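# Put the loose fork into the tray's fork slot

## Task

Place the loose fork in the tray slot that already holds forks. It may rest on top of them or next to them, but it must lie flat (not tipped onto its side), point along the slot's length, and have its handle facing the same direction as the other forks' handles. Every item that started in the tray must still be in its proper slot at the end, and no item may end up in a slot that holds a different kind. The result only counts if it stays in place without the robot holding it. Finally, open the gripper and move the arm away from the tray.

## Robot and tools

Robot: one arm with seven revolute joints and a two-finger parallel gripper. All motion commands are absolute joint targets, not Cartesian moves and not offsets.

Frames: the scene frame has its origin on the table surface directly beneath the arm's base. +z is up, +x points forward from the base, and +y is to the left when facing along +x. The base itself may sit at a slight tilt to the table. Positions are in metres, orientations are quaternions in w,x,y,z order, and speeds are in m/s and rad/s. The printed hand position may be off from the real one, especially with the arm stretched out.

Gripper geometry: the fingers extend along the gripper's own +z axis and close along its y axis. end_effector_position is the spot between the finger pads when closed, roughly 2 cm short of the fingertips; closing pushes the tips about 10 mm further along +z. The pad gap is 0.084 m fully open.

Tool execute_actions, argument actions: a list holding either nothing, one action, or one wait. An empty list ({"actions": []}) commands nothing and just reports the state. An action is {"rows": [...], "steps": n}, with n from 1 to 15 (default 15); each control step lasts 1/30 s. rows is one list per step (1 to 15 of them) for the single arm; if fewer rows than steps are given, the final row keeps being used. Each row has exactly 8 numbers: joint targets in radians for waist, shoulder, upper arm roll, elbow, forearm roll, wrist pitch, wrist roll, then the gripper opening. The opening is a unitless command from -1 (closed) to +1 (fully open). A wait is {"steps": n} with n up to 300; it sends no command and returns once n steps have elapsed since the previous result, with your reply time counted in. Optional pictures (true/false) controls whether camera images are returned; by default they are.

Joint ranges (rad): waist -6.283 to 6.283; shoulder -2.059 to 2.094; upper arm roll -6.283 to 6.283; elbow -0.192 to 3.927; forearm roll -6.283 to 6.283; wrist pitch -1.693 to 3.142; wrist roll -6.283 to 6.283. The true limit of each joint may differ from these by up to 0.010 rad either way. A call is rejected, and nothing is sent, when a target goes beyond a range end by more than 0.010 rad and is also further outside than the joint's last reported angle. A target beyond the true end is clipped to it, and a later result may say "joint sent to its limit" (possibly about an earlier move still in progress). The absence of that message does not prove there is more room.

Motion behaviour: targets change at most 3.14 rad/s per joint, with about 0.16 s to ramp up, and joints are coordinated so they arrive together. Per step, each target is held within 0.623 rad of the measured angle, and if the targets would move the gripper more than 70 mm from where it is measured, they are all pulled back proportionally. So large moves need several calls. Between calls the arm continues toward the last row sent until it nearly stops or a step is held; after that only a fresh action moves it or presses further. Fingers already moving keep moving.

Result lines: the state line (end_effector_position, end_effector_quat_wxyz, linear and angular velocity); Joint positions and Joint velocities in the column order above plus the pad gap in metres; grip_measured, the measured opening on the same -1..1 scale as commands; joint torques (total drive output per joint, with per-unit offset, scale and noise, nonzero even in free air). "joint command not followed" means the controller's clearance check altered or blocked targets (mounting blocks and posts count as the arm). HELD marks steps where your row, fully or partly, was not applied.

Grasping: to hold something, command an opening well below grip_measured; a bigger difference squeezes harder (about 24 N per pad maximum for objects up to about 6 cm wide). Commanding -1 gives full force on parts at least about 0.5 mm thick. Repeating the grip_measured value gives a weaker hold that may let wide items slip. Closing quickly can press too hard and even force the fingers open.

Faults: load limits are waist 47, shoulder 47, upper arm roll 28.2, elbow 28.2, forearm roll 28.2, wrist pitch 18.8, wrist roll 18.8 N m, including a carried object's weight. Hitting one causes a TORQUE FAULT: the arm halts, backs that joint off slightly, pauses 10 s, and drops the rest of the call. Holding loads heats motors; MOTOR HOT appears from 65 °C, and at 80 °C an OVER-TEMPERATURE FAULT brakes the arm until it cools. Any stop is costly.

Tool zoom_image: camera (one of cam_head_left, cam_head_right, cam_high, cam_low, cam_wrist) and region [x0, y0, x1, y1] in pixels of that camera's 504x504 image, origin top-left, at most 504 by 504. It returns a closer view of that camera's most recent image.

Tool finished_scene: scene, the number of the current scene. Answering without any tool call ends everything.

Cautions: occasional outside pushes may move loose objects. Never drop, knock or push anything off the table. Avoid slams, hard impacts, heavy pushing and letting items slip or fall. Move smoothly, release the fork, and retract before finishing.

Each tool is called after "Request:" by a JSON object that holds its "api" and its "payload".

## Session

Request:
{"api": "execute_actions", "payload": {"actions": []}}

Scene clock: 0.00 s of 4500.00 s.
end_effector_position=(+0.5196, +0.0481, +0.3653) grip_measured=+1.00 end_effector_quat_wxyz=(+0.323, +0.852, +0.404, +0.086) end_effector_velocity=(+0.001, -0.001, -0.000) end_effector_angular_velocity=(-0.000, -0.001, -0.003)
Joint positions: [ 0.821  0.938  0.003  1.629 -1.263  1.883  0.281  0.084]
Joint velocities: [-0.    -0.001 -0.002  0.    -0.001  0.     0.001 -0.   ]
Joint torques (N m, as the arm reports them, + toward a larger angle): no reading

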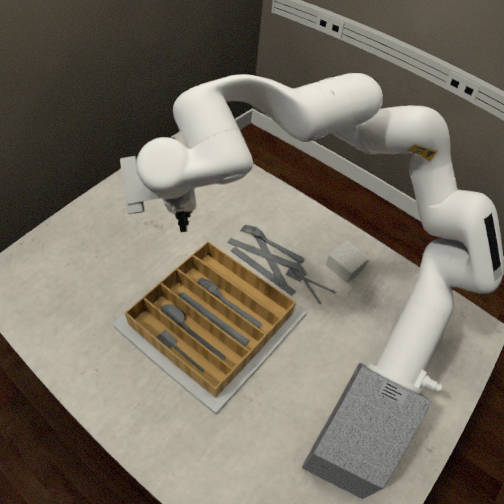

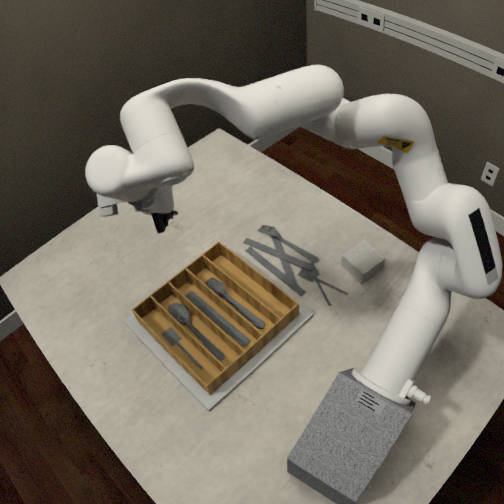

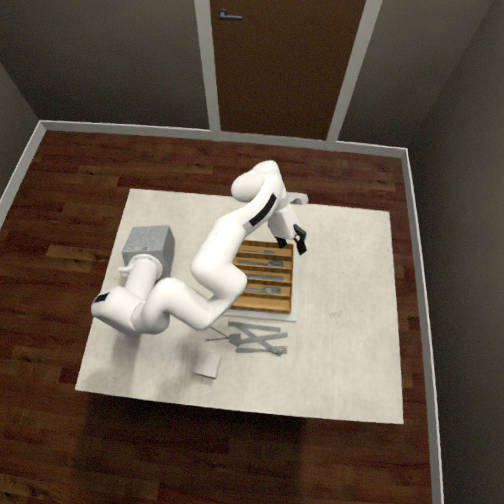

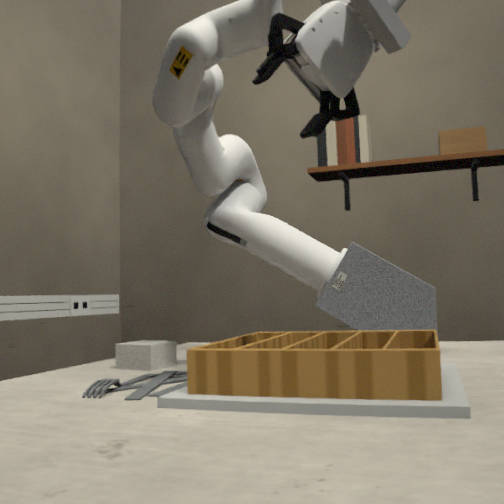

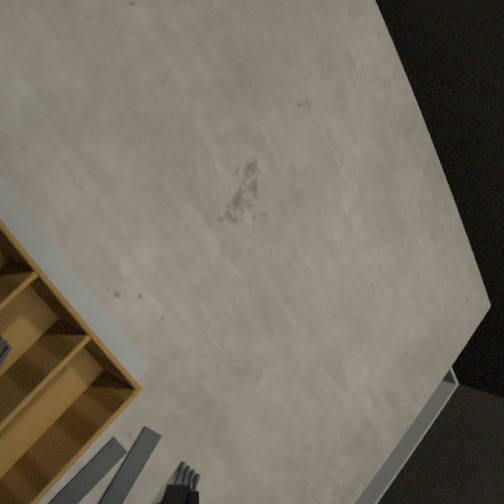

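Request:
{"api": "zoom_image", "payload": {"camera": "cam_high", "region": [180,230,320,380]}}

Request:
{"api": "zoom_image", "payload": {"camera": "cam_head_left", "region": [200,200,360,320]}}

Region (180, 230, 320, 380) of cam_high's 504x504 image, scaled by 3.360, with more detail than that image has; it fills the left 470 columns of this view, and the rest is white.

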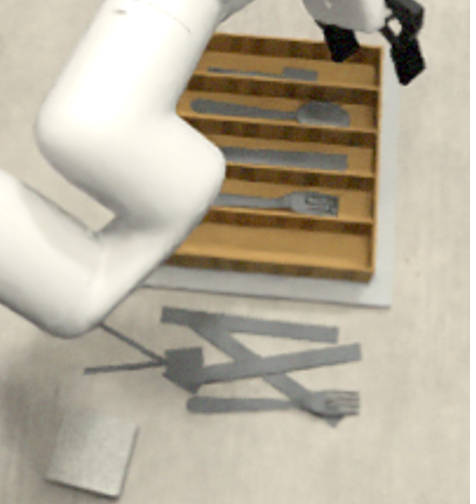

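Region (200, 200, 360, 320) of cam_head_left's 504x504 image, scaled by 3.150, with more detail than that image has; it fills the top 378 rows of this view, and the rest is white.

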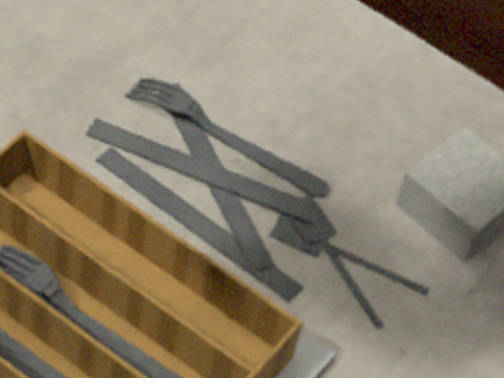

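Request:
{"api": "execute_actions", "payload": {"actions": [{"rows":[[0.17,0.065,0,1.018,-1.048,1.40,0.66,0]],"steps":15}], "pictures": false}}

Request:
{"api": "execute_actions", "payload": {"actions": [{"steps":45}], "pictures": false}}

Request:
{"api": "execute_actions", "payload": {"actions": [{"rows":[[-0.011,-0.009,0,0.848,-1.166,1.229,0.68,0]],"steps":15}], "pictures": false}}

Request:
{"api": "execute_actions", "payload": {"actions": [{"steps":25}]}}

Scene clock: 23.90 s of 4500.00 s.
end_effector_position=(+0.5343, -0.0956, +0.2387) grip_measured=-0.01 end_effector_quat_wxyz=(+0.148, +0.953, +0.263, +0.015) end_effector_velocity=(-0.041, -0.367, -0.195) end_effector_angular_velocity=(+0.748, +0.267, -1.055)
Joint positions: [ 0.467  0.508 -0.     1.298 -1.146  1.621  0.487  0.044]
Joint velocities: [-0.752 -1.133  0.002 -0.696  0.248 -0.556  0.437 -0.   ]
Joint torques (N m, as the arm reports them, + toward a larger angle): [ 32.1  -11.55  11.27  11.62   0.25  -1.55  -0.64]
Steps of this call (steps 1 to 90: nothing new was sent; then 20.40 s passed at rest; steps 91 to 105: all 15 steps of this action). Readings (joint positions):
91: [0.820 0.937 0.003 1.628 -1.263 1.882 0.282]
92: [0.814 0.929 0.006 1.619 -1.260 1.874 0.288]
94: [0.767 0.879 0.013 1.565 -1.241 1.832 0.320]
98: [0.646 0.757 -0.001 1.464 -1.205 1.752 0.384]
105: the state above

Scene clock: 25.40 s of 4500.00 s.
end_effector_position=(+0.4858, -0.2253, +0.1676) grip_measured=-0.01 end_effector_quat_wxyz=(+0.018, +0.999, +0.044, -0.024) end_effector_velocity=(+0.000, -0.000, -0.000) end_effector_angular_velocity=(-0.001, -0.000, +0.001)
Joint positions: [ 0.17   0.065  0.     1.018 -1.048  1.4    0.66   0.044]
Joint velocities: [ 0.     0.    -0.001  0.    -0.001 -0.    -0.    -0.   ]
Joint torques (N m, as the arm reports them, + toward a larger angle): [23.36 -9.92 11.58 11.    0.61 -1.88 -0.47]
Steps of this call (steps 1 to 30: the robot went on to your last target; steps 31 to 45: nothing new was sent). Readings (joint positions):
1: [0.442 0.470 0.000 1.274 -1.138 1.602 0.502]
2: [0.417 0.432 0.000 1.251 -1.130 1.583 0.516]
4: [0.365 0.356 0.000 1.202 -1.113 1.545 0.546]
8: [0.260 0.199 -0.000 1.103 -1.078 1.467 0.608]
45: the state above
The arm was judged still, so your last target was given up. Only a new action makes it travel on or press farther. Fingers that are still opening or closing keep moving.

Scene clock: 25.90 s of 4500.00 s.
end_effector_position=(+0.4543, -0.2427, +0.0971) grip_measured=-0.01 end_effector_quat_wxyz=(+0.017, +0.999, +0.046, -0.022) end_effector_velocity=(-0.008, -0.004, -0.010) end_effector_angular_velocity=(-0.005, +0.023, -0.006)
Joint positions: [-0.009 -0.009  0.002  0.85  -1.166  1.229  0.68   0.044]
Joint velocities: [-0.009 -0.    -0.016 -0.01  -0.003 -0.001  0.003 -0.   ]
Joint torques (N m, as the arm reports them, + toward a larger angle): [ 21.   -10.65  10.97   9.1    0.52  -1.89  -0.38]
Steps of this call (steps 1 to 15: all 15 steps of this action). Readings (joint positions):
1: [0.169 0.065 0.000 1.017 -1.049 1.399 0.660]
2: [0.162 0.061 0.002 1.010 -1.055 1.389 0.661]
4: [0.108 0.037 0.009 0.958 -1.093 1.332 0.668]
8: [-0.002 -0.002 -0.010 0.858 -1.155 1.248 0.678]
15: the state above

Scene clock: 26.73 s of 4500.00 s.
end_effector_position=(+0.4530, -0.2435, +0.0955) grip_measured=-0.01 end_effector_quat_wxyz=(+0.018, +0.999, +0.046, -0.024) end_effector_velocity=(-0.000, -0.000, -0.000) end_effector_angular_velocity=(-0.001, +0.001, -0.000)
Joint positions: [-0.011 -0.009  0.     0.848 -1.166  1.229  0.68   0.044]
Joint velocities: [ 0.     0.    -0.001 -0.    -0.001  0.     0.    -0.   ]
Joint torques (N m, as the arm reports them, + toward a larger angle): [ 20.89 -10.81  10.78   9.38   0.59  -1.88  -0.51]
Steps of this call (steps 1 to 15: the robot went on to your last target; steps 16 to 25: nothing new was sent). Readings (joint positions):
1: [-0.009 -0.009 0.002 0.849 -1.166 1.229 0.680]
2: [-0.010 -0.009 0.001 0.849 -1.166 1.229 0.680]
4: [-0.010 -0.009 0.000 0.849 -1.166 1.229 0.680]
8: [-0.011 -0.009 0.000 0.848 -1.166 1.229 0.680]
25: the state above
The arm was judged still, so your last target was given up. Only a new action makes it travel on or press farther. Fingers that are still opening or closing keep moving.

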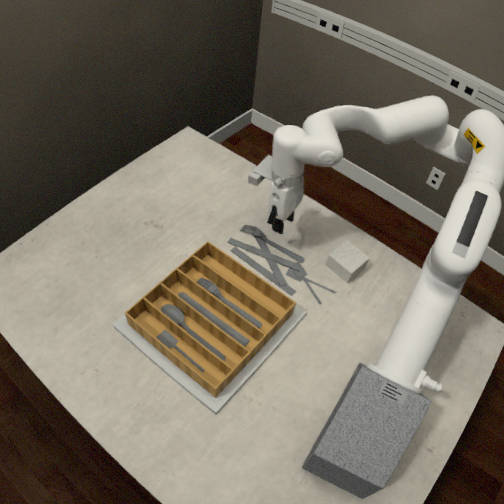

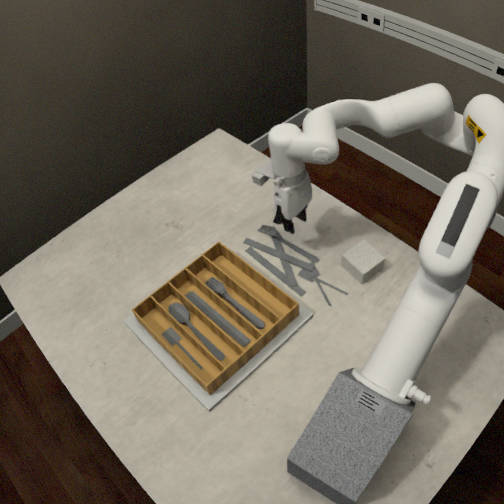

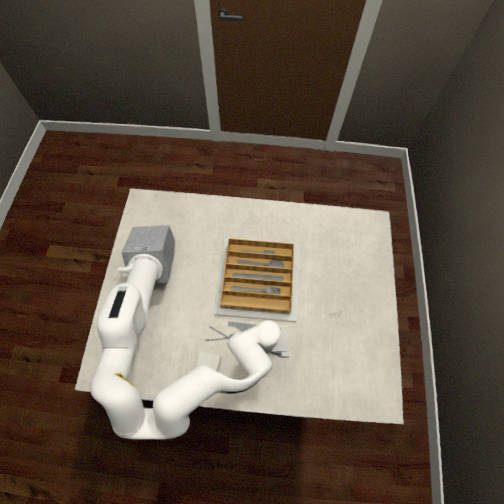

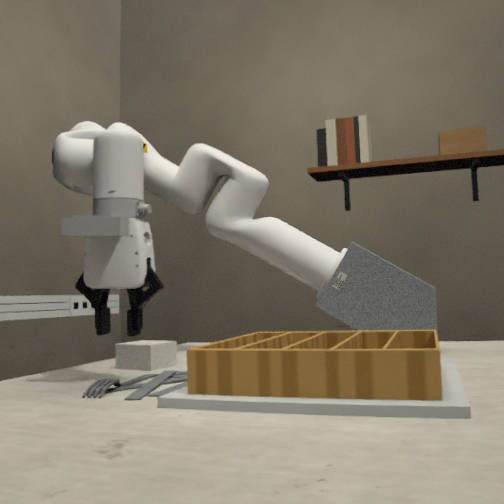

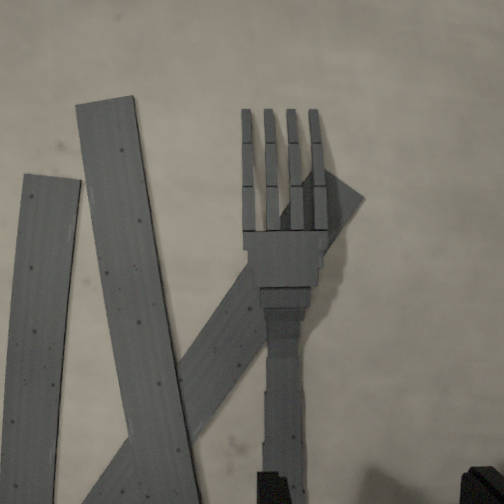

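Request:
{"api": "execute_actions", "payload": {"actions": [{"rows":[[-0.121,0.042,0,0.754,-1.291,1.107,0.795,-0.4]],"steps":15}], "pictures": false}}

Request:
{"api": "execute_actions", "payload": {"actions": [{"steps":20}]}}

Scene clock: 37.53 s of 4500.00 s.
end_effector_position=(+0.4273, -0.2208, +0.0409) grip_measured=-0.42 end_effector_quat_wxyz=(+0.017, +0.998, +0.048, -0.023) end_effector_velocity=(-0.009, +0.001, -0.008) end_effector_angular_velocity=(-0.002, +0.021, +0.006)
Joint positions: [-0.12   0.041  0.001  0.755 -1.291  1.107  0.795  0.026]
Joint velocities: [-0.006  0.004 -0.009 -0.013 -0.002  0.     0.001 -0.   ]
Joint torques (N m, as the arm reports them, + toward a larger angle): [ 20.37 -12.1   10.35   7.41   0.53  -1.9   -0.51]
Steps of this call (steps 1 to 90: nothing new was sent; then 7.30 s passed at rest; steps 91 to 105: all 15 steps of this action). Readings (joint positions):
91: [-0.012 -0.009 0.000 0.847 -1.167 1.228 0.681]
92: [-0.018 -0.006 0.002 0.843 -1.176 1.218 0.690]
94: [-0.061 0.013 0.005 0.809 -1.228 1.167 0.737]
98: [-0.119 0.043 -0.006 0.751 -1.284 1.116 0.788]
105: the state above

Scene clock: 38.20 s of 4500.00 s.
end_effector_position=(+0.4263, -0.2207, +0.0399) grip_measured=-0.42 end_effector_quat_wxyz=(+0.018, +0.998, +0.048, -0.024) end_effector_velocity=(+0.000, +0.000, +0.000) end_effector_angular_velocity=(-0.000, -0.001, +0.001)
Joint positions: [-0.121  0.042  0.     0.754 -1.291  1.107  0.795  0.026]
Joint velocities: [-0.     0.001  0.001 -0.    -0.001 -0.     0.001  0.   ]
Joint torques (N m, as the arm reports them, + toward a larger angle): [ 20.55 -12.    10.16   7.18   0.65  -1.84  -0.42]
Steps of this call (steps 1 to 15: the robot went on to your last target; steps 16 to 20: nothing new was sent). Readings (joint positions):
1: [-0.120 0.041 0.001 0.755 -1.291 1.107 0.795]
2: [-0.120 0.042 0.000 0.755 -1.291 1.107 0.795]
4: [-0.121 0.042 0.000 0.754 -1.291 1.107 0.795]
8: [-0.121 0.042 0.000 0.754 -1.291 1.107 0.795]
20: the state above
The arm was judged still, so your last target was given up. Only a new action makes it travel on or press farther. Fingers that are still opening or closing keep moving.

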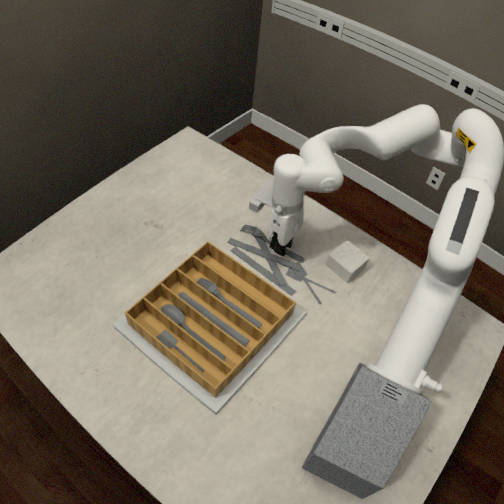

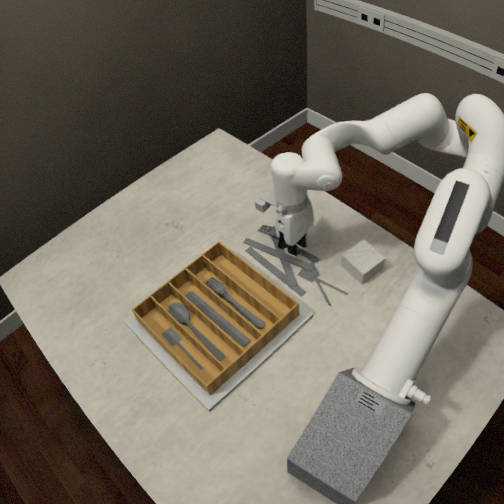

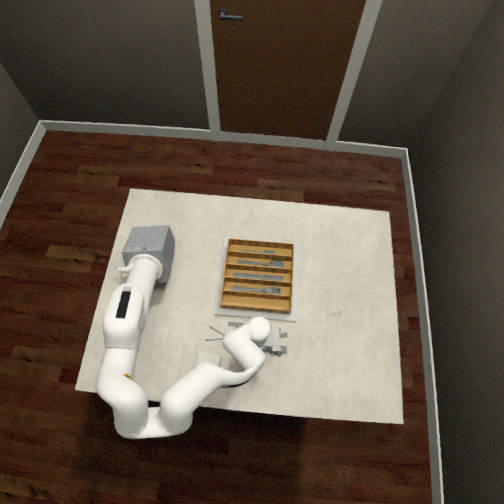

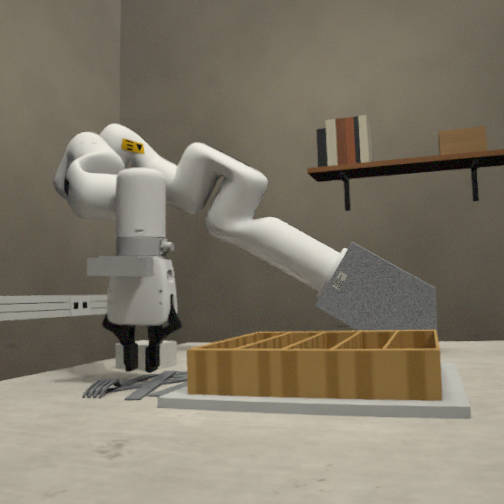

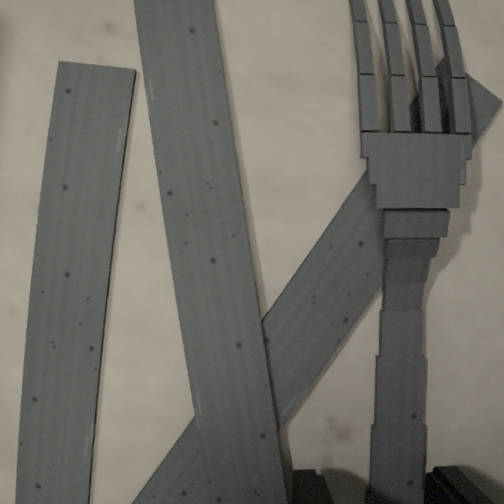

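Request:
{"api": "execute_actions", "payload": {"actions": [{"rows":[[-0.164,0.042,0,0.754,-1.325,1.10,0.795,-0.4]],"steps":15}], "pictures": false}}

Request:
{"api": "execute_actions", "payload": {"actions": [{"rows":[[-0.164,0.042,0,0.754,-1.325,1.10,0.795,-1]],"steps":15}], "pictures": false}}

Request:
{"api": "execute_actions", "payload": {"actions": [{"steps":10}], "pictures": false}}

Request:
{"api": "execute_actions", "payload": {"actions": [{"rows":[[0.17,0.065,0,1.018,-1.048,1.40,0.66,-1]],"steps":15}], "pictures": false}}

Request:
{"api": "execute_actions", "payload": {"actions": [{"steps":25}]}}

Scene clock: 51.50 s of 4500.00 s.
end_effector_position=(+0.4226, -0.2336, +0.0265) grip_measured=-0.42 end_effector_quat_wxyz=(+0.027, +0.998, +0.045, -0.029) end_effector_velocity=(-0.002, -0.001, -0.002) end_effector_angular_velocity=(-0.002, +0.006, -0.004)
Joint positions: [-0.164  0.042  0.     0.754 -1.325  1.1    0.795  0.026]
Joint velocities: [-0.002  0.001 -0.004 -0.    -0.001  0.001  0.002 -0.   ]
Joint torques (N m, as the arm reports them, + toward a larger angle): [ 20.55 -12.69  10.13   6.75   0.46  -1.9   -0.38]
Steps of this call (steps 1 to 90: nothing new was sent; then 9.80 s passed at rest; steps 91 to 105: all 15 steps of this action). Readings (joint positions):
91: [-0.122 0.042 0.000 0.754 -1.292 1.107 0.795]
92: [-0.127 0.042 0.002 0.754 -1.297 1.105 0.795]
94: [-0.147 0.042 0.001 0.754 -1.313 1.102 0.795]
98: [-0.163 0.042 -0.002 0.754 -1.324 1.101 0.795]
105: the state above

Scene clock: 52.00 s of 4500.00 s.
end_effector_position=(+0.4226, -0.2337, +0.0264) grip_measured=-1.00 end_effector_quat_wxyz=(+0.027, +0.998, +0.045, -0.029) end_effector_velocity=(-0.001, +0.000, -0.001) end_effector_angular_velocity=(+0.000, +0.002, -0.000)
Joint positions: [-0.164  0.042  0.     0.754 -1.325  1.1    0.795  0.   ]
Joint velocities: [-0.     0.002 -0.001 -0.     0.     0.     0.001  0.   ]
Joint torques (N m, as the arm reports them, + toward a larger angle): [ 19.11 -12.32   9.58   6.46   0.65  -1.57  -0.51]
Steps of this call (steps 1 to 15: all 15 steps of this action). Readings (joint positions):
1: [-0.164 0.042 0.000 0.754 -1.325 1.100 0.795]
2: [-0.164 0.042 0.000 0.754 -1.325 1.100 0.795]
4: [-0.163 0.042 0.001 0.754 -1.325 1.100 0.795]
8: [-0.164 0.042 0.000 0.754 -1.325 1.100 0.795]
15: the state above

Scene clock: 52.33 s of 4500.00 s.
end_effector_position=(+0.4226, -0.2337, +0.0264) grip_measured=-1.00 end_effector_quat_wxyz=(+0.027, +0.998, +0.045, -0.029) end_effector_velocity=(-0.000, -0.001, -0.000) end_effector_angular_velocity=(-0.000, +0.001, +0.000)
Joint positions: [-0.164  0.042  0.     0.754 -1.325  1.1    0.795  0.   ]
Joint velocities: [-0.    -0.001 -0.001  0.     0.    -0.    -0.002  0.   ]
Joint torques (N m, as the arm reports them, + toward a larger angle): [ 18.6  -12.23   9.32   6.34   0.63  -1.39  -0.43]
Steps of this call (steps 1 to 10: the robot went on to your last target). Readings (joint positions):
1: [-0.164 0.042 0.000 0.754 -1.325 1.100 0.795]
2: [-0.164 0.042 0.000 0.754 -1.325 1.100 0.795]
4: [-0.164 0.042 0.000 0.754 -1.325 1.100 0.795]
8: [-0.164 0.042 0.000 0.754 -1.325 1.100 0.795]
10: the state above

Scene clock: 52.83 s of 4500.00 s.
end_effector_position=(+0.4869, -0.2244, +0.1679) grip_measured=-1.00 end_effector_quat_wxyz=(+0.018, +0.999, +0.045, -0.020) end_effector_velocity=(-0.025, -0.010, -0.010) end_effector_angular_velocity=(-0.018, +0.137, +0.005)
Joint positions: [ 0.167  0.064  0.004  1.015 -1.053  1.394  0.663  0.   ]
Joint velocities: [ 0.05   0.019 -0.066  0.03   0.078  0.104 -0.041  0.   ]
Joint torques (N m, as the arm reports them, + toward a larger angle): [18.63 -8.47  9.74  9.5   0.57 -1.7  -0.49]
Steps of this call (steps 1 to 15: all 15 steps of this action). Readings (joint positions):
1: [-0.163 0.042 0.000 0.755 -1.324 1.101 0.795]
2: [-0.156 0.043 -0.002 0.760 -1.316 1.110 0.791]
4: [-0.102 0.049 -0.008 0.802 -1.268 1.164 0.767]
8: [0.033 0.055 0.001 0.911 -1.163 1.276 0.716]
15: the state above

Scene clock: 53.67 s of 4500.00 s.
end_effector_position=(+0.4858, -0.2253, +0.1676) grip_measured=-1.00 end_effector_quat_wxyz=(+0.018, +0.999, +0.044, -0.024) end_effector_velocity=(+0.000, +0.000, +0.000) end_effector_angular_velocity=(+0.000, -0.001, +0.002)
Joint positions: [ 0.17   0.065 -0.     1.018 -1.048  1.4    0.66   0.   ]
Joint velocities: [ 0.    -0.     0.001  0.    -0.     0.    -0.001  0.   ]
Joint torques (N m, as the arm reports them, + toward a larger angle): [23.52 -9.44 11.41 11.    0.58 -2.03 -0.43]
Steps of this call (steps 1 to 15: the robot went on to your last target; steps 16 to 25: nothing new was sent). Readings (joint positions):
1: [0.168 0.064 0.001 1.015 -1.051 1.396 0.662]
2: [0.168 0.065 -0.001 1.015 -1.050 1.398 0.661]
4: [0.167 0.065 -0.003 1.015 -1.049 1.400 0.660]
8: [0.169 0.065 -0.001 1.017 -1.048 1.400 0.660]
25: the state above
The arm was judged still, so your last target was given up. Only a new action makes it travel on or press farther. Fingers that are still opening or closing keep moving.

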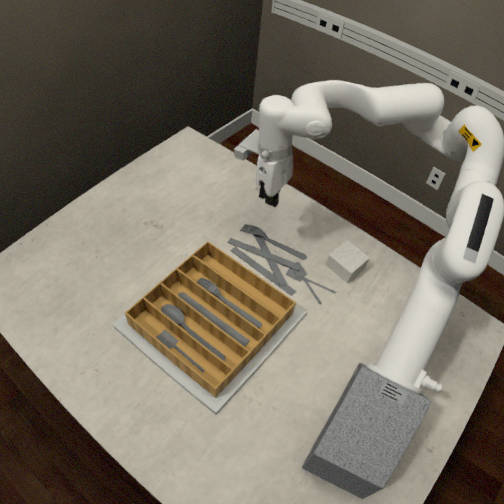

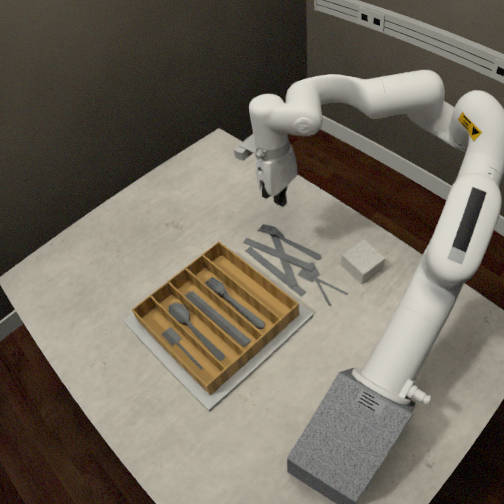

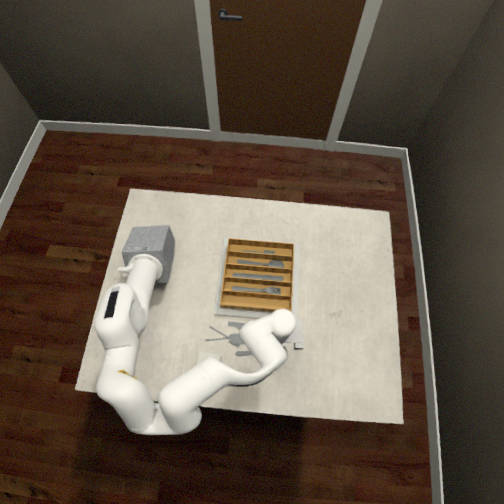

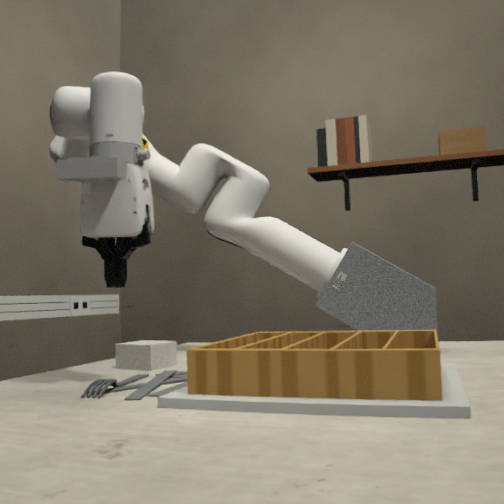

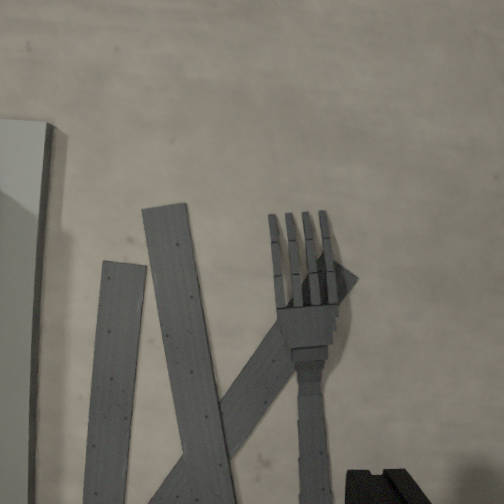

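Missed (too high). Retry lower, look first.

Request:
{"api": "execute_actions", "payload": {"actions": [{"rows":[[-0.14,0.042,0,0.754,-1.31,1.104,0.76,-0.3]],"steps":15}], "pictures": false}}

Request:
{"api": "execute_actions", "payload": {"actions": [{"steps":25}]}}

Scene clock: 65.40 s of 4500.00 s.
end_effector_position=(+0.4252, -0.2274, +0.0343) grip_measured=-0.32 end_effector_quat_wxyz=(+0.023, +0.997, +0.065, -0.027) end_effector_velocity=(+0.033, +0.014, +0.022) end_effector_angular_velocity=(+0.040, -0.134, +0.013)
Joint positions: [-0.137  0.043 -0.001  0.756 -1.306  1.109  0.759  0.03 ]
Joint velocities: [-0.021 -0.019  0.062 -0.001 -0.055 -0.083  0.021  0.   ]
Joint torques (N m, as the arm reports them, + toward a larger angle): [ 22.23 -11.89  10.15   7.63   1.07  -1.68  -0.45]
Steps of this call (steps 1 to 90: nothing new was sent; then 8.23 s passed at rest; steps 91 to 105: all 15 steps of this action). Readings (joint positions):
91: [0.169 0.065 0.000 1.017 -1.049 1.399 0.660]
92: [0.162 0.064 0.002 1.011 -1.057 1.389 0.664]
94: [0.109 0.058 0.008 0.967 -1.105 1.333 0.682]
98: [-0.023 0.051 -0.003 0.854 -1.209 1.218 0.722]
105: the state above

Scene clock: 66.23 s of 4500.00 s.
end_effector_position=(+0.4253, -0.2270, +0.0339) grip_measured=-0.32 end_effector_quat_wxyz=(+0.022, +0.997, +0.065, -0.025) end_effector_velocity=(+0.000, +0.000, +0.000) end_effector_angular_velocity=(+0.000, -0.001, +0.001)
Joint positions: [-0.14   0.042  0.     0.754 -1.31   1.104  0.76   0.03 ]
Joint velocities: [-0.    -0.     0.001 -0.     0.    -0.    -0.001 -0.   ]
Joint torques (N m, as the arm reports them, + toward a larger angle): [ 20.58 -12.22  10.24   7.02   0.78  -1.88  -0.34]
Steps of this call (steps 1 to 15: the robot went on to your last target; steps 16 to 25: nothing new was sent). Readings (joint positions):
1: [-0.138 0.042 0.001 0.756 -1.308 1.106 0.759]
2: [-0.138 0.042 0.002 0.757 -1.309 1.105 0.759]
4: [-0.138 0.042 0.002 0.756 -1.309 1.104 0.760]
8: [-0.139 0.042 0.001 0.755 -1.310 1.104 0.760]
25: the state above
The arm was judged still, so your last target was given up. Only a new action makes it travel on or press farther. Fingers that are still opening or closing keep moving.

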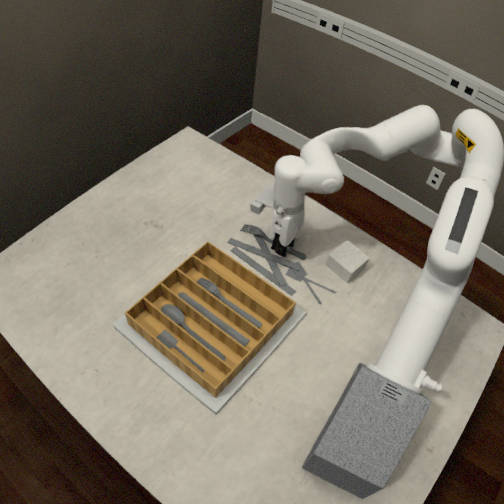

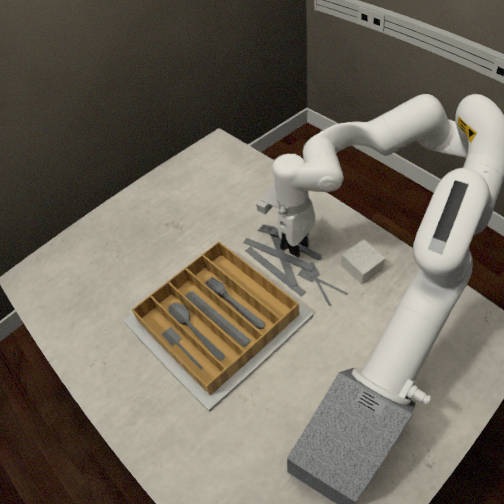

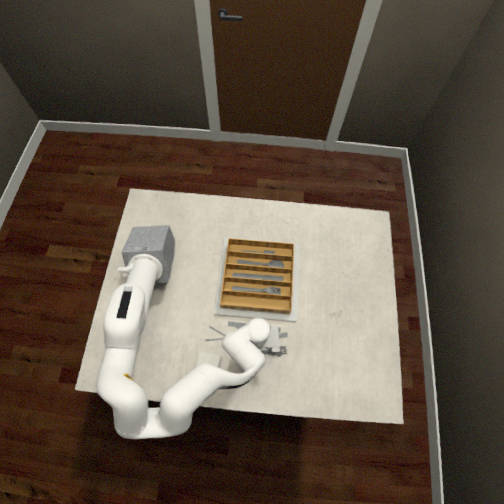

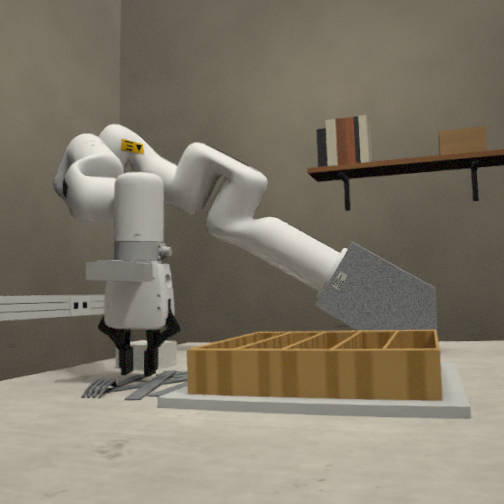

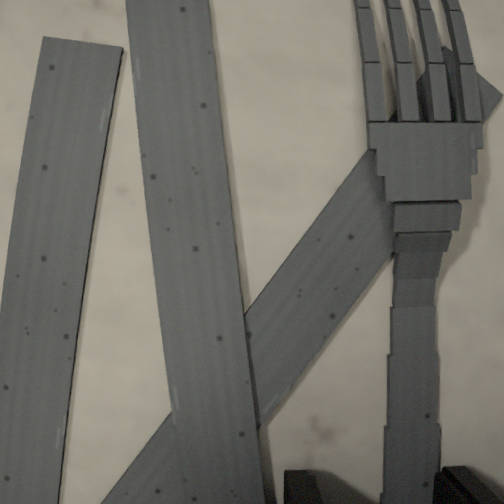

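Request:
{"api": "execute_actions", "payload": {"actions": [{"rows":[[-0.181,0.042,0,0.754,-1.345,1.097,0.76,-0.3]],"steps":15}], "pictures": false}}

Request:
{"api": "execute_actions", "payload": {"actions": [{"rows":[[-0.181,0.042,0,0.754,-1.345,1.097,0.76,-1]],"steps":15}], "pictures": false}}

Request:
{"api": "execute_actions", "payload": {"actions": [{"steps":10}], "pictures": false}}

Scene clock: 74.23 s of 4500.00 s.
end_effector_position=(+0.4234, -0.2378, +0.0233) grip_measured=-0.31 end_effector_quat_wxyz=(+0.031, +0.997, +0.065, -0.026) end_effector_velocity=(-0.001, -0.001, -0.002) end_effector_angular_velocity=(-0.001, +0.003, -0.002)
Joint positions: [-0.178  0.041  0.004  0.753 -1.344  1.096  0.76   0.03 ]
Joint velocities: [-0.002  0.001 -0.003  0.001 -0.002 -0.    -0.     0.   ]
Joint torques (N m, as the arm reports them, + toward a larger angle): [ 6.34 -8.68  3.45  8.18 -1.21  0.73 -0.23]
Steps of this call (steps 1 to 90: nothing new was sent; then 4.50 s passed at rest; steps 91 to 105: all 15 steps of this action). Readings (joint positions):
91: [-0.141 0.042 0.000 0.754 -1.311 1.104 0.760]
92: [-0.146 0.042 0.002 0.754 -1.316 1.102 0.760]
94: [-0.165 0.042 0.001 0.754 -1.332 1.099 0.760]
98: [-0.177 0.041 0.004 0.754 -1.343 1.096 0.760]
105: the state above

Scene clock: 74.73 s of 4500.00 s.
end_effector_position=(+0.4236, -0.2385, +0.0228) grip_measured=-0.66 end_effector_quat_wxyz=(+0.031, +0.997, +0.064, -0.026) end_effector_velocity=(-0.000, +0.000, +0.000) end_effector_angular_velocity=(-0.002, +0.001, +0.002)
Joint positions: [-0.18   0.042  0.004  0.755 -1.345  1.096  0.76   0.015]
Joint velocities: [-0.005  0.     0.007 -0.    -0.     0.004 -0.001 -0.   ]
Joint torques (N m, as the arm reports them, + toward a larger angle): [-0.58 -9.16  0.18  4.36 -0.39  4.62 -0.3 ]
Steps of this call (steps 1 to 15: all 15 steps of this action). Readings (joint positions):
1: [-0.178 0.041 0.004 0.754 -1.344 1.095 0.760]
2: [-0.178 0.042 0.004 0.754 -1.345 1.095 0.760]
4: [-0.179 0.042 0.003 0.755 -1.345 1.095 0.760]
8: [-0.179 0.042 0.003 0.755 -1.345 1.095 0.760]
15: the state above

Scene clock: 75.07 s of 4500.00 s.
end_effector_position=(+0.4234, -0.2388, +0.0227) grip_measured=-0.66 end_effector_quat_wxyz=(+0.031, +0.997, +0.064, -0.027) end_effector_velocity=(-0.000, +0.001, +0.000) end_effector_angular_velocity=(+0.000, +0.000, +0.001)
Joint positions: [-0.18   0.042  0.004  0.755 -1.345  1.097  0.76   0.015]
Joint velocities: [-0.     0.     0.002 -0.001  0.001  0.001 -0.    -0.   ]
Joint torques (N m, as the arm reports them, + toward a larger angle): [-0.58 -8.31  0.29  3.04 -0.03  4.48 -0.33]
Steps of this call (steps 1 to 10: the robot went on to your last target). Readings (joint positions):
1: [-0.180 0.042 0.004 0.755 -1.345 1.096 0.760]
2: [-0.180 0.042 0.004 0.755 -1.345 1.096 0.760]
4: [-0.180 0.042 0.004 0.755 -1.345 1.096 0.760]
8: [-0.180 0.042 0.004 0.755 -1.345 1.097 0.760]
10: the state above

Request:
{"api": "execute_actions", "payload": {"actions": [{"rows":[[0.17,0.065,0,1.018,-1.048,1.40,0.66,-1]],"steps":15}], "pictures": false}}

Request:
{"api": "execute_actions", "payload": {"actions": [{"rows":[[0.5,0.45,0,0.95,-1.0,1.25,1.2,-1]],"steps":15}], "pictures": false}}

Request:
{"api": "execute_actions", "payload": {"actions": [{"steps":15}], "pictures": false}}

Request:
{"api": "execute_actions", "payload": {"actions": [{"rows":[[0.373,0.543,0,0.911,-1.039,1.21,1.31,-1]],"steps":15}], "pictures": false}}

Request:
{"api": "execute_actions", "payload": {"actions": [{"steps":20}]}}

Scene clock: 91.07 s of 4500.00 s.
end_effector_position=(+0.4866, -0.2250, +0.1660) grip_measured=-1.00 end_effector_quat_wxyz=(+0.019, +0.999, +0.045, -0.021) end_effector_velocity=(+0.005, +0.017, +0.068) end_effector_angular_velocity=(+0.041, +0.014, +0.018)
Joint positions: [ 0.163  0.064  0.004  1.012 -1.056  1.391  0.663  0.   ]
Joint velocities: [ 0.155  0.007 -0.004  0.099  0.131  0.135 -0.046  0.   ]
Joint torques (N m, as the arm reports them, + toward a larger angle): [11.88 -8.18  8.24  7.65  0.1  -1.15 -0.46]
Steps of this call (steps 1 to 15: the robot went on to your last target; steps 16 to 90: nothing new was sent; then 12.50 s passed at rest; steps 91 to 105: all 15 steps of this action). Readings (joint positions):
91: [-0.179 0.042 0.004 0.755 -1.344 1.098 0.760]
92: [-0.172 0.043 0.001 0.759 -1.336 1.107 0.757]
94: [-0.123 0.051 -0.015 0.795 -1.286 1.165 0.740]
98: [0.007 0.058 -0.008 0.897 -1.180 1.271 0.705]
105: the state above

Scene clock: 91.57 s of 4500.00 s.
end_effector_position=(+0.4482, -0.0327, +0.1882) grip_measured=-1.00 end_effector_quat_wxyz=(-0.000, +0.999, +0.044, +0.023) end_effector_velocity=(-0.177, +0.405, +0.041) end_effector_angular_velocity=(+0.064, -0.190, -0.024)
Joint positions: [ 0.419  0.358 -0.     0.964 -1.012  1.285  1.071  0.   ]
Joint velocities: [ 0.601  0.684  0.003 -0.106  0.091 -0.26   0.959  0.   ]
Joint torques (N m, as the arm reports them, + toward a larger angle): [ 26.5  -10.63  10.77  12.05   0.49  -1.6   -0.41]
Steps of this call (steps 1 to 15: all 15 steps of this action). Readings (joint positions):
1: [0.167 0.065 0.003 1.014 -1.053 1.394 0.663]
2: [0.172 0.070 -0.001 1.015 -1.050 1.394 0.672]
4: [0.203 0.107 -0.007 1.011 -1.046 1.380 0.728]
8: [0.282 0.201 -0.001 0.990 -1.034 1.345 0.851]
15: the state above

Scene clock: 92.07 s of 4500.00 s.
end_effector_position=(+0.4217, +0.0183, +0.1922) grip_measured=-1.00 end_effector_quat_wxyz=(-0.003, +0.999, +0.040, +0.034) end_effector_velocity=(-0.004, +0.006, +0.003) end_effector_angular_velocity=(+0.002, -0.007, +0.015)
Joint positions: [ 0.499  0.449 -0.001  0.951 -1.     1.25   1.2    0.   ]
Joint velocities: [ 0.007  0.006  0.008 -0.005  0.    -0.002  0.002  0.   ]
Joint torques (N m, as the arm reports them, + toward a larger angle): [ 25.35 -11.36  10.36  13.47   0.39  -2.07  -0.49]
Steps of this call (steps 1 to 15: the robot went on to your last target). Readings (joint positions):
1: [0.439 0.381 -0.000 0.961 -1.009 1.276 1.103]
2: [0.459 0.403 0.000 0.957 -1.006 1.268 1.133]
4: [0.487 0.435 0.003 0.950 -1.002 1.256 1.174]
8: [0.498 0.448 -0.000 0.950 -1.000 1.251 1.197]
15: the state above

Scene clock: 92.57 s of 4500.00 s.
end_effector_position=(+0.3918, +0.0207, +0.1194) grip_measured=-1.00 end_effector_quat_wxyz=(+0.017, +1.000, +0.013, -0.022) end_effector_velocity=(-0.006, -0.007, -0.013) end_effector_angular_velocity=(-0.021, +0.024, -0.003)
Joint positions: [ 0.375  0.542  0.002  0.912 -1.039  1.21   1.31   0.   ]
Joint velocities: [-0.01   0.006 -0.016 -0.012 -0.001  0.003  0.003  0.   ]
Joint torques (N m, as the arm reports them, + toward a larger angle): [ 26.81 -12.13  10.81  10.72   0.6   -1.86  -0.52]
Steps of this call (steps 1 to 15: all 15 steps of this action). Readings (joint positions):
1: [0.499 0.450 -0.000 0.950 -1.000 1.250 1.201]
2: [0.492 0.455 0.002 0.949 -1.004 1.246 1.209]
4: [0.446 0.488 0.007 0.939 -1.019 1.230 1.251]
8: [0.375 0.541 -0.009 0.907 -1.036 1.215 1.302]
15: the state above

Scene clock: 93.23 s of 4500.00 s.
end_effector_position=(+0.3909, +0.0200, +0.1177) grip_measured=-1.00 end_effector_quat_wxyz=(+0.018, +0.999, +0.013, -0.024) end_effector_velocity=(+0.000, -0.000, -0.000) end_effector_angular_velocity=(-0.000, +0.001, -0.001)
Joint positions: [ 0.373  0.543  0.     0.911 -1.039  1.21   1.31   0.   ]
Joint velocities: [ 0.    -0.    -0.001 -0.     0.     0.     0.     0.   ]
Joint torques (N m, as the arm reports them, + toward a larger angle): [ 27.25 -12.2   10.64  10.88   0.68  -1.93  -0.47]
Steps of this call (steps 1 to 15: the robot went on to your last target; steps 16 to 20: nothing new was sent). Readings (joint positions):
1: [0.374 0.542 0.001 0.912 -1.039 1.210 1.310]
2: [0.374 0.542 0.001 0.912 -1.039 1.210 1.310]
4: [0.373 0.543 0.000 0.911 -1.039 1.210 1.310]
8: [0.373 0.543 0.000 0.911 -1.039 1.210 1.310]
20: the state above
The arm was judged still, so your last target was given up. Only a new action makes it travel on or press farther. Fingers that are still opening or closing keep moving.

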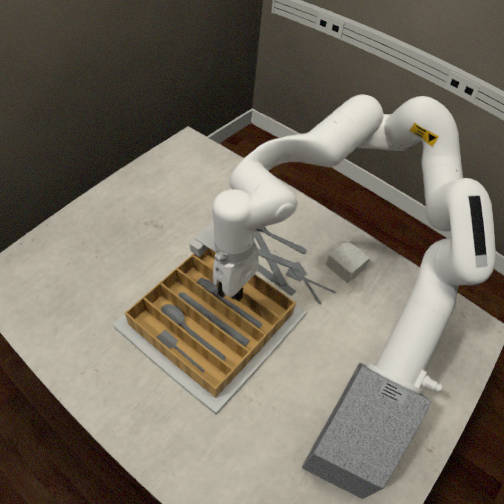

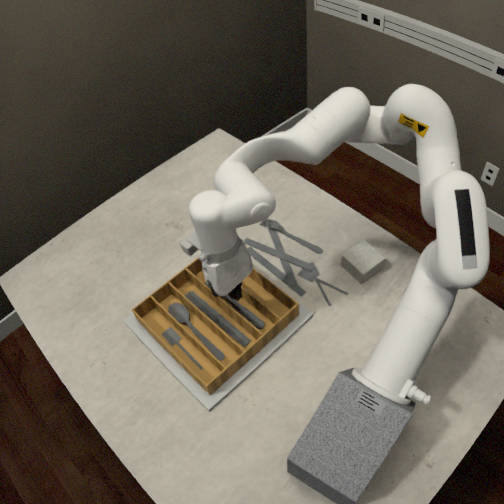

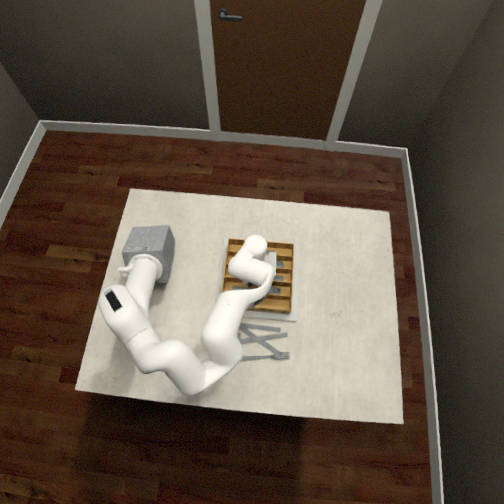

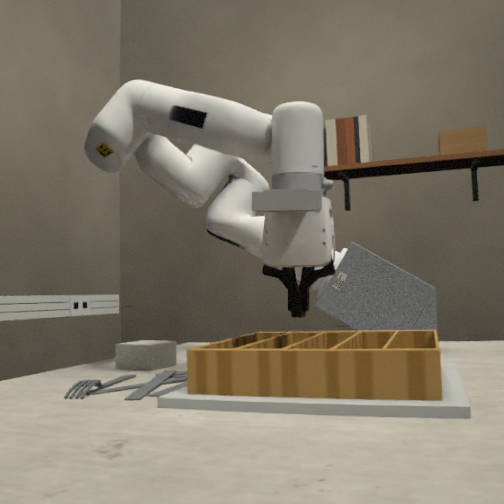

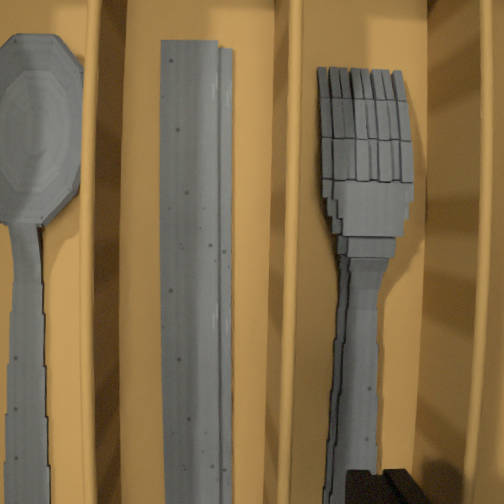

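Request:
{"api": "execute_actions", "payload": {"actions": [{"rows":[[0.17,0.065,0,1.018,-1.048,1.40,0.66,-0.3]],"steps":15}], "pictures": false}}

Request:
{"api": "execute_actions", "payload": {"actions": [{"steps":25}], "pictures": false}}

Request:
{"api": "execute_actions", "payload": {"actions": [{"rows":[[-0.011,-0.009,0,0.848,-1.166,1.229,0.68,-0.3]],"steps":15}], "pictures": false}}

Request:
{"api": "execute_actions", "payload": {"actions": [{"steps":20}]}}

Scene clock: 106.53 s of 4500.00 s.
end_effector_position=(+0.4757, -0.1472, +0.1554) grip_measured=-0.32 end_effector_quat_wxyz=(+0.015, +0.999, +0.035, -0.020) end_effector_velocity=(+0.096, -0.422, +0.071) end_effector_angular_velocity=(-0.021, +0.027, +0.101)
Joint positions: [ 0.228  0.201 -0.     0.988 -1.045  1.345  0.848  0.03 ]
Joint velocities: [-0.323 -0.759  0.004  0.164 -0.014  0.302 -1.037  0.   ]
Joint torques (N m, as the arm reports them, + toward a larger angle): [ 25.44 -10.1   11.34  11.04   0.47  -1.67  -0.42]
Steps of this call (steps 1 to 90: nothing new was sent; then 9.80 s passed at rest; steps 91 to 105: all 15 steps of this action). Readings (joint positions):
91: [0.373 0.543 0.000 0.911 -1.039 1.210 1.309]
92: [0.370 0.537 0.001 0.911 -1.039 1.213 1.299]
94: [0.353 0.495 0.004 0.916 -1.039 1.231 1.238]
98: [0.304 0.381 -0.001 0.949 -1.042 1.274 1.093]
105: the state above

Scene clock: 107.37 s of 4500.00 s.
end_effector_position=(+0.4858, -0.2252, +0.1676) grip_measured=-0.32 end_effector_quat_wxyz=(+0.018, +0.999, +0.044, -0.024) end_effector_velocity=(+0.000, -0.001, -0.000) end_effector_angular_velocity=(-0.001, -0.000, -0.002)
Joint positions: [ 0.17   0.065  0.     1.018 -1.048  1.4    0.66   0.03 ]
Joint velocities: [-0.    -0.001 -0.001  0.001 -0.001  0.    -0.    -0.   ]
Joint torques (N m, as the arm reports them, + toward a larger angle): [23.53 -9.71 11.41 10.94  0.65 -1.83 -0.37]
Steps of this call (steps 1 to 25: the robot went on to your last target). Readings (joint positions):
1: [0.217 0.176 -0.000 0.994 -1.046 1.356 0.813]
2: [0.206 0.151 -0.000 0.999 -1.046 1.366 0.778]
4: [0.187 0.104 -0.001 1.010 -1.047 1.384 0.716]
8: [0.171 0.068 -0.001 1.019 -1.048 1.398 0.667]
25: the state above

Scene clock: 107.87 s of 4500.00 s.
end_effector_position=(+0.4543, -0.2427, +0.0971) grip_measured=-0.32 end_effector_quat_wxyz=(+0.017, +0.999, +0.046, -0.022) end_effector_velocity=(-0.007, -0.004, -0.010) end_effector_angular_velocity=(-0.005, +0.021, -0.002)
Joint positions: [-0.009 -0.009  0.002  0.85  -1.166  1.229  0.68   0.03 ]
Joint velocities: [-0.009 -0.001 -0.015 -0.01  -0.004 -0.001 -0.001 -0.   ]
Joint torques (N m, as the arm reports them, + toward a larger angle): [ 20.65 -11.14  10.96   9.61   0.56  -1.7   -0.5 ]
Steps of this call (steps 1 to 15: all 15 steps of this action). Readings (joint positions):
1: [0.169 0.065 0.000 1.017 -1.049 1.399 0.660]
2: [0.162 0.061 0.002 1.010 -1.055 1.389 0.662]
4: [0.108 0.037 0.009 0.958 -1.093 1.332 0.668]
8: [-0.002 -0.002 -0.010 0.858 -1.155 1.248 0.678]
15: the state above

Scene clock: 108.53 s of 4500.00 s.
end_effector_position=(+0.4530, -0.2434, +0.0955) grip_measured=-0.32 end_effector_quat_wxyz=(+0.018, +0.999, +0.046, -0.024) end_effector_velocity=(-0.000, -0.000, -0.000) end_effector_angular_velocity=(-0.000, +0.001, -0.002)
Joint positions: [-0.011 -0.009  0.     0.848 -1.166  1.229  0.68   0.03 ]
Joint velocities: [-0.    -0.    -0.001  0.     0.     0.     0.002  0.   ]
Joint torques (N m, as the arm reports them, + toward a larger angle): [ 20.99 -11.23  10.99   9.25   0.64  -1.92  -0.46]
Steps of this call (steps 1 to 15: the robot went on to your last target; steps 16 to 20: nothing new was sent). Readings (joint positions):
1: [-0.009 -0.009 0.002 0.849 -1.166 1.229 0.680]
2: [-0.010 -0.009 0.001 0.849 -1.166 1.229 0.680]
4: [-0.010 -0.009 0.000 0.849 -1.166 1.229 0.680]
8: [-0.011 -0.009 0.000 0.848 -1.166 1.229 0.680]
20: the state above
The arm was judged still, so your last target was given up. Only a new action makes it travel on or press farther. Fingers that are still opening or closing keep moving.

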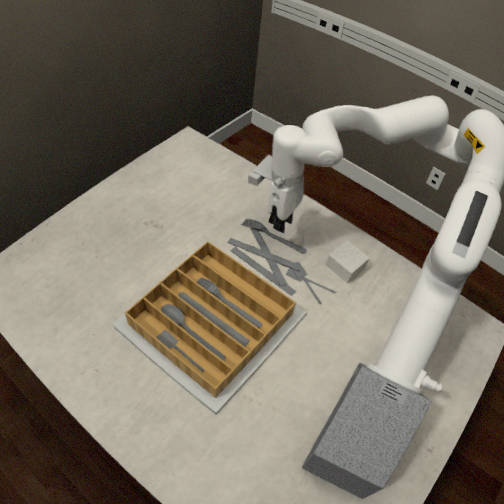

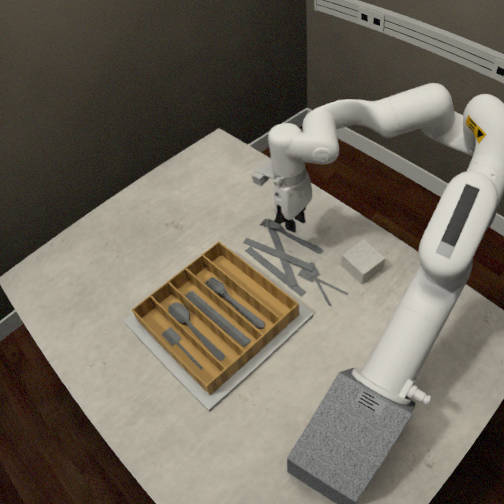

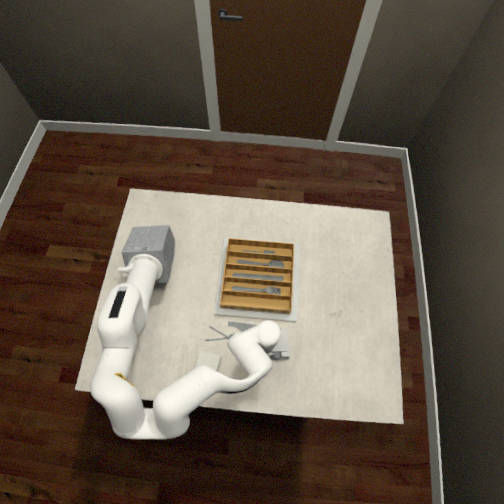

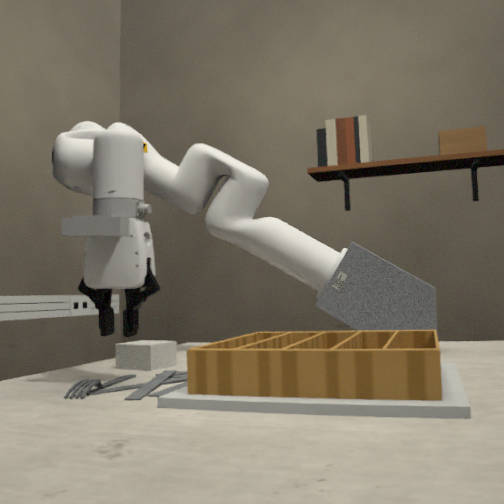

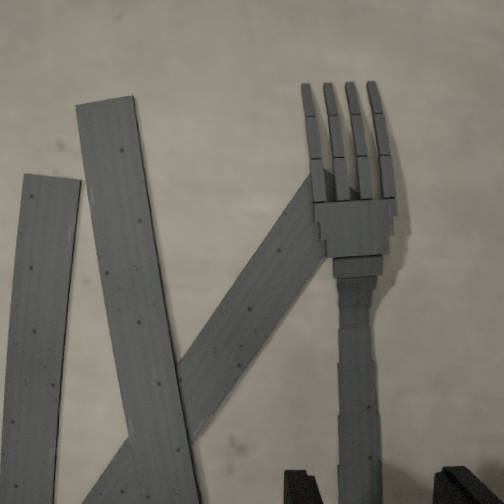

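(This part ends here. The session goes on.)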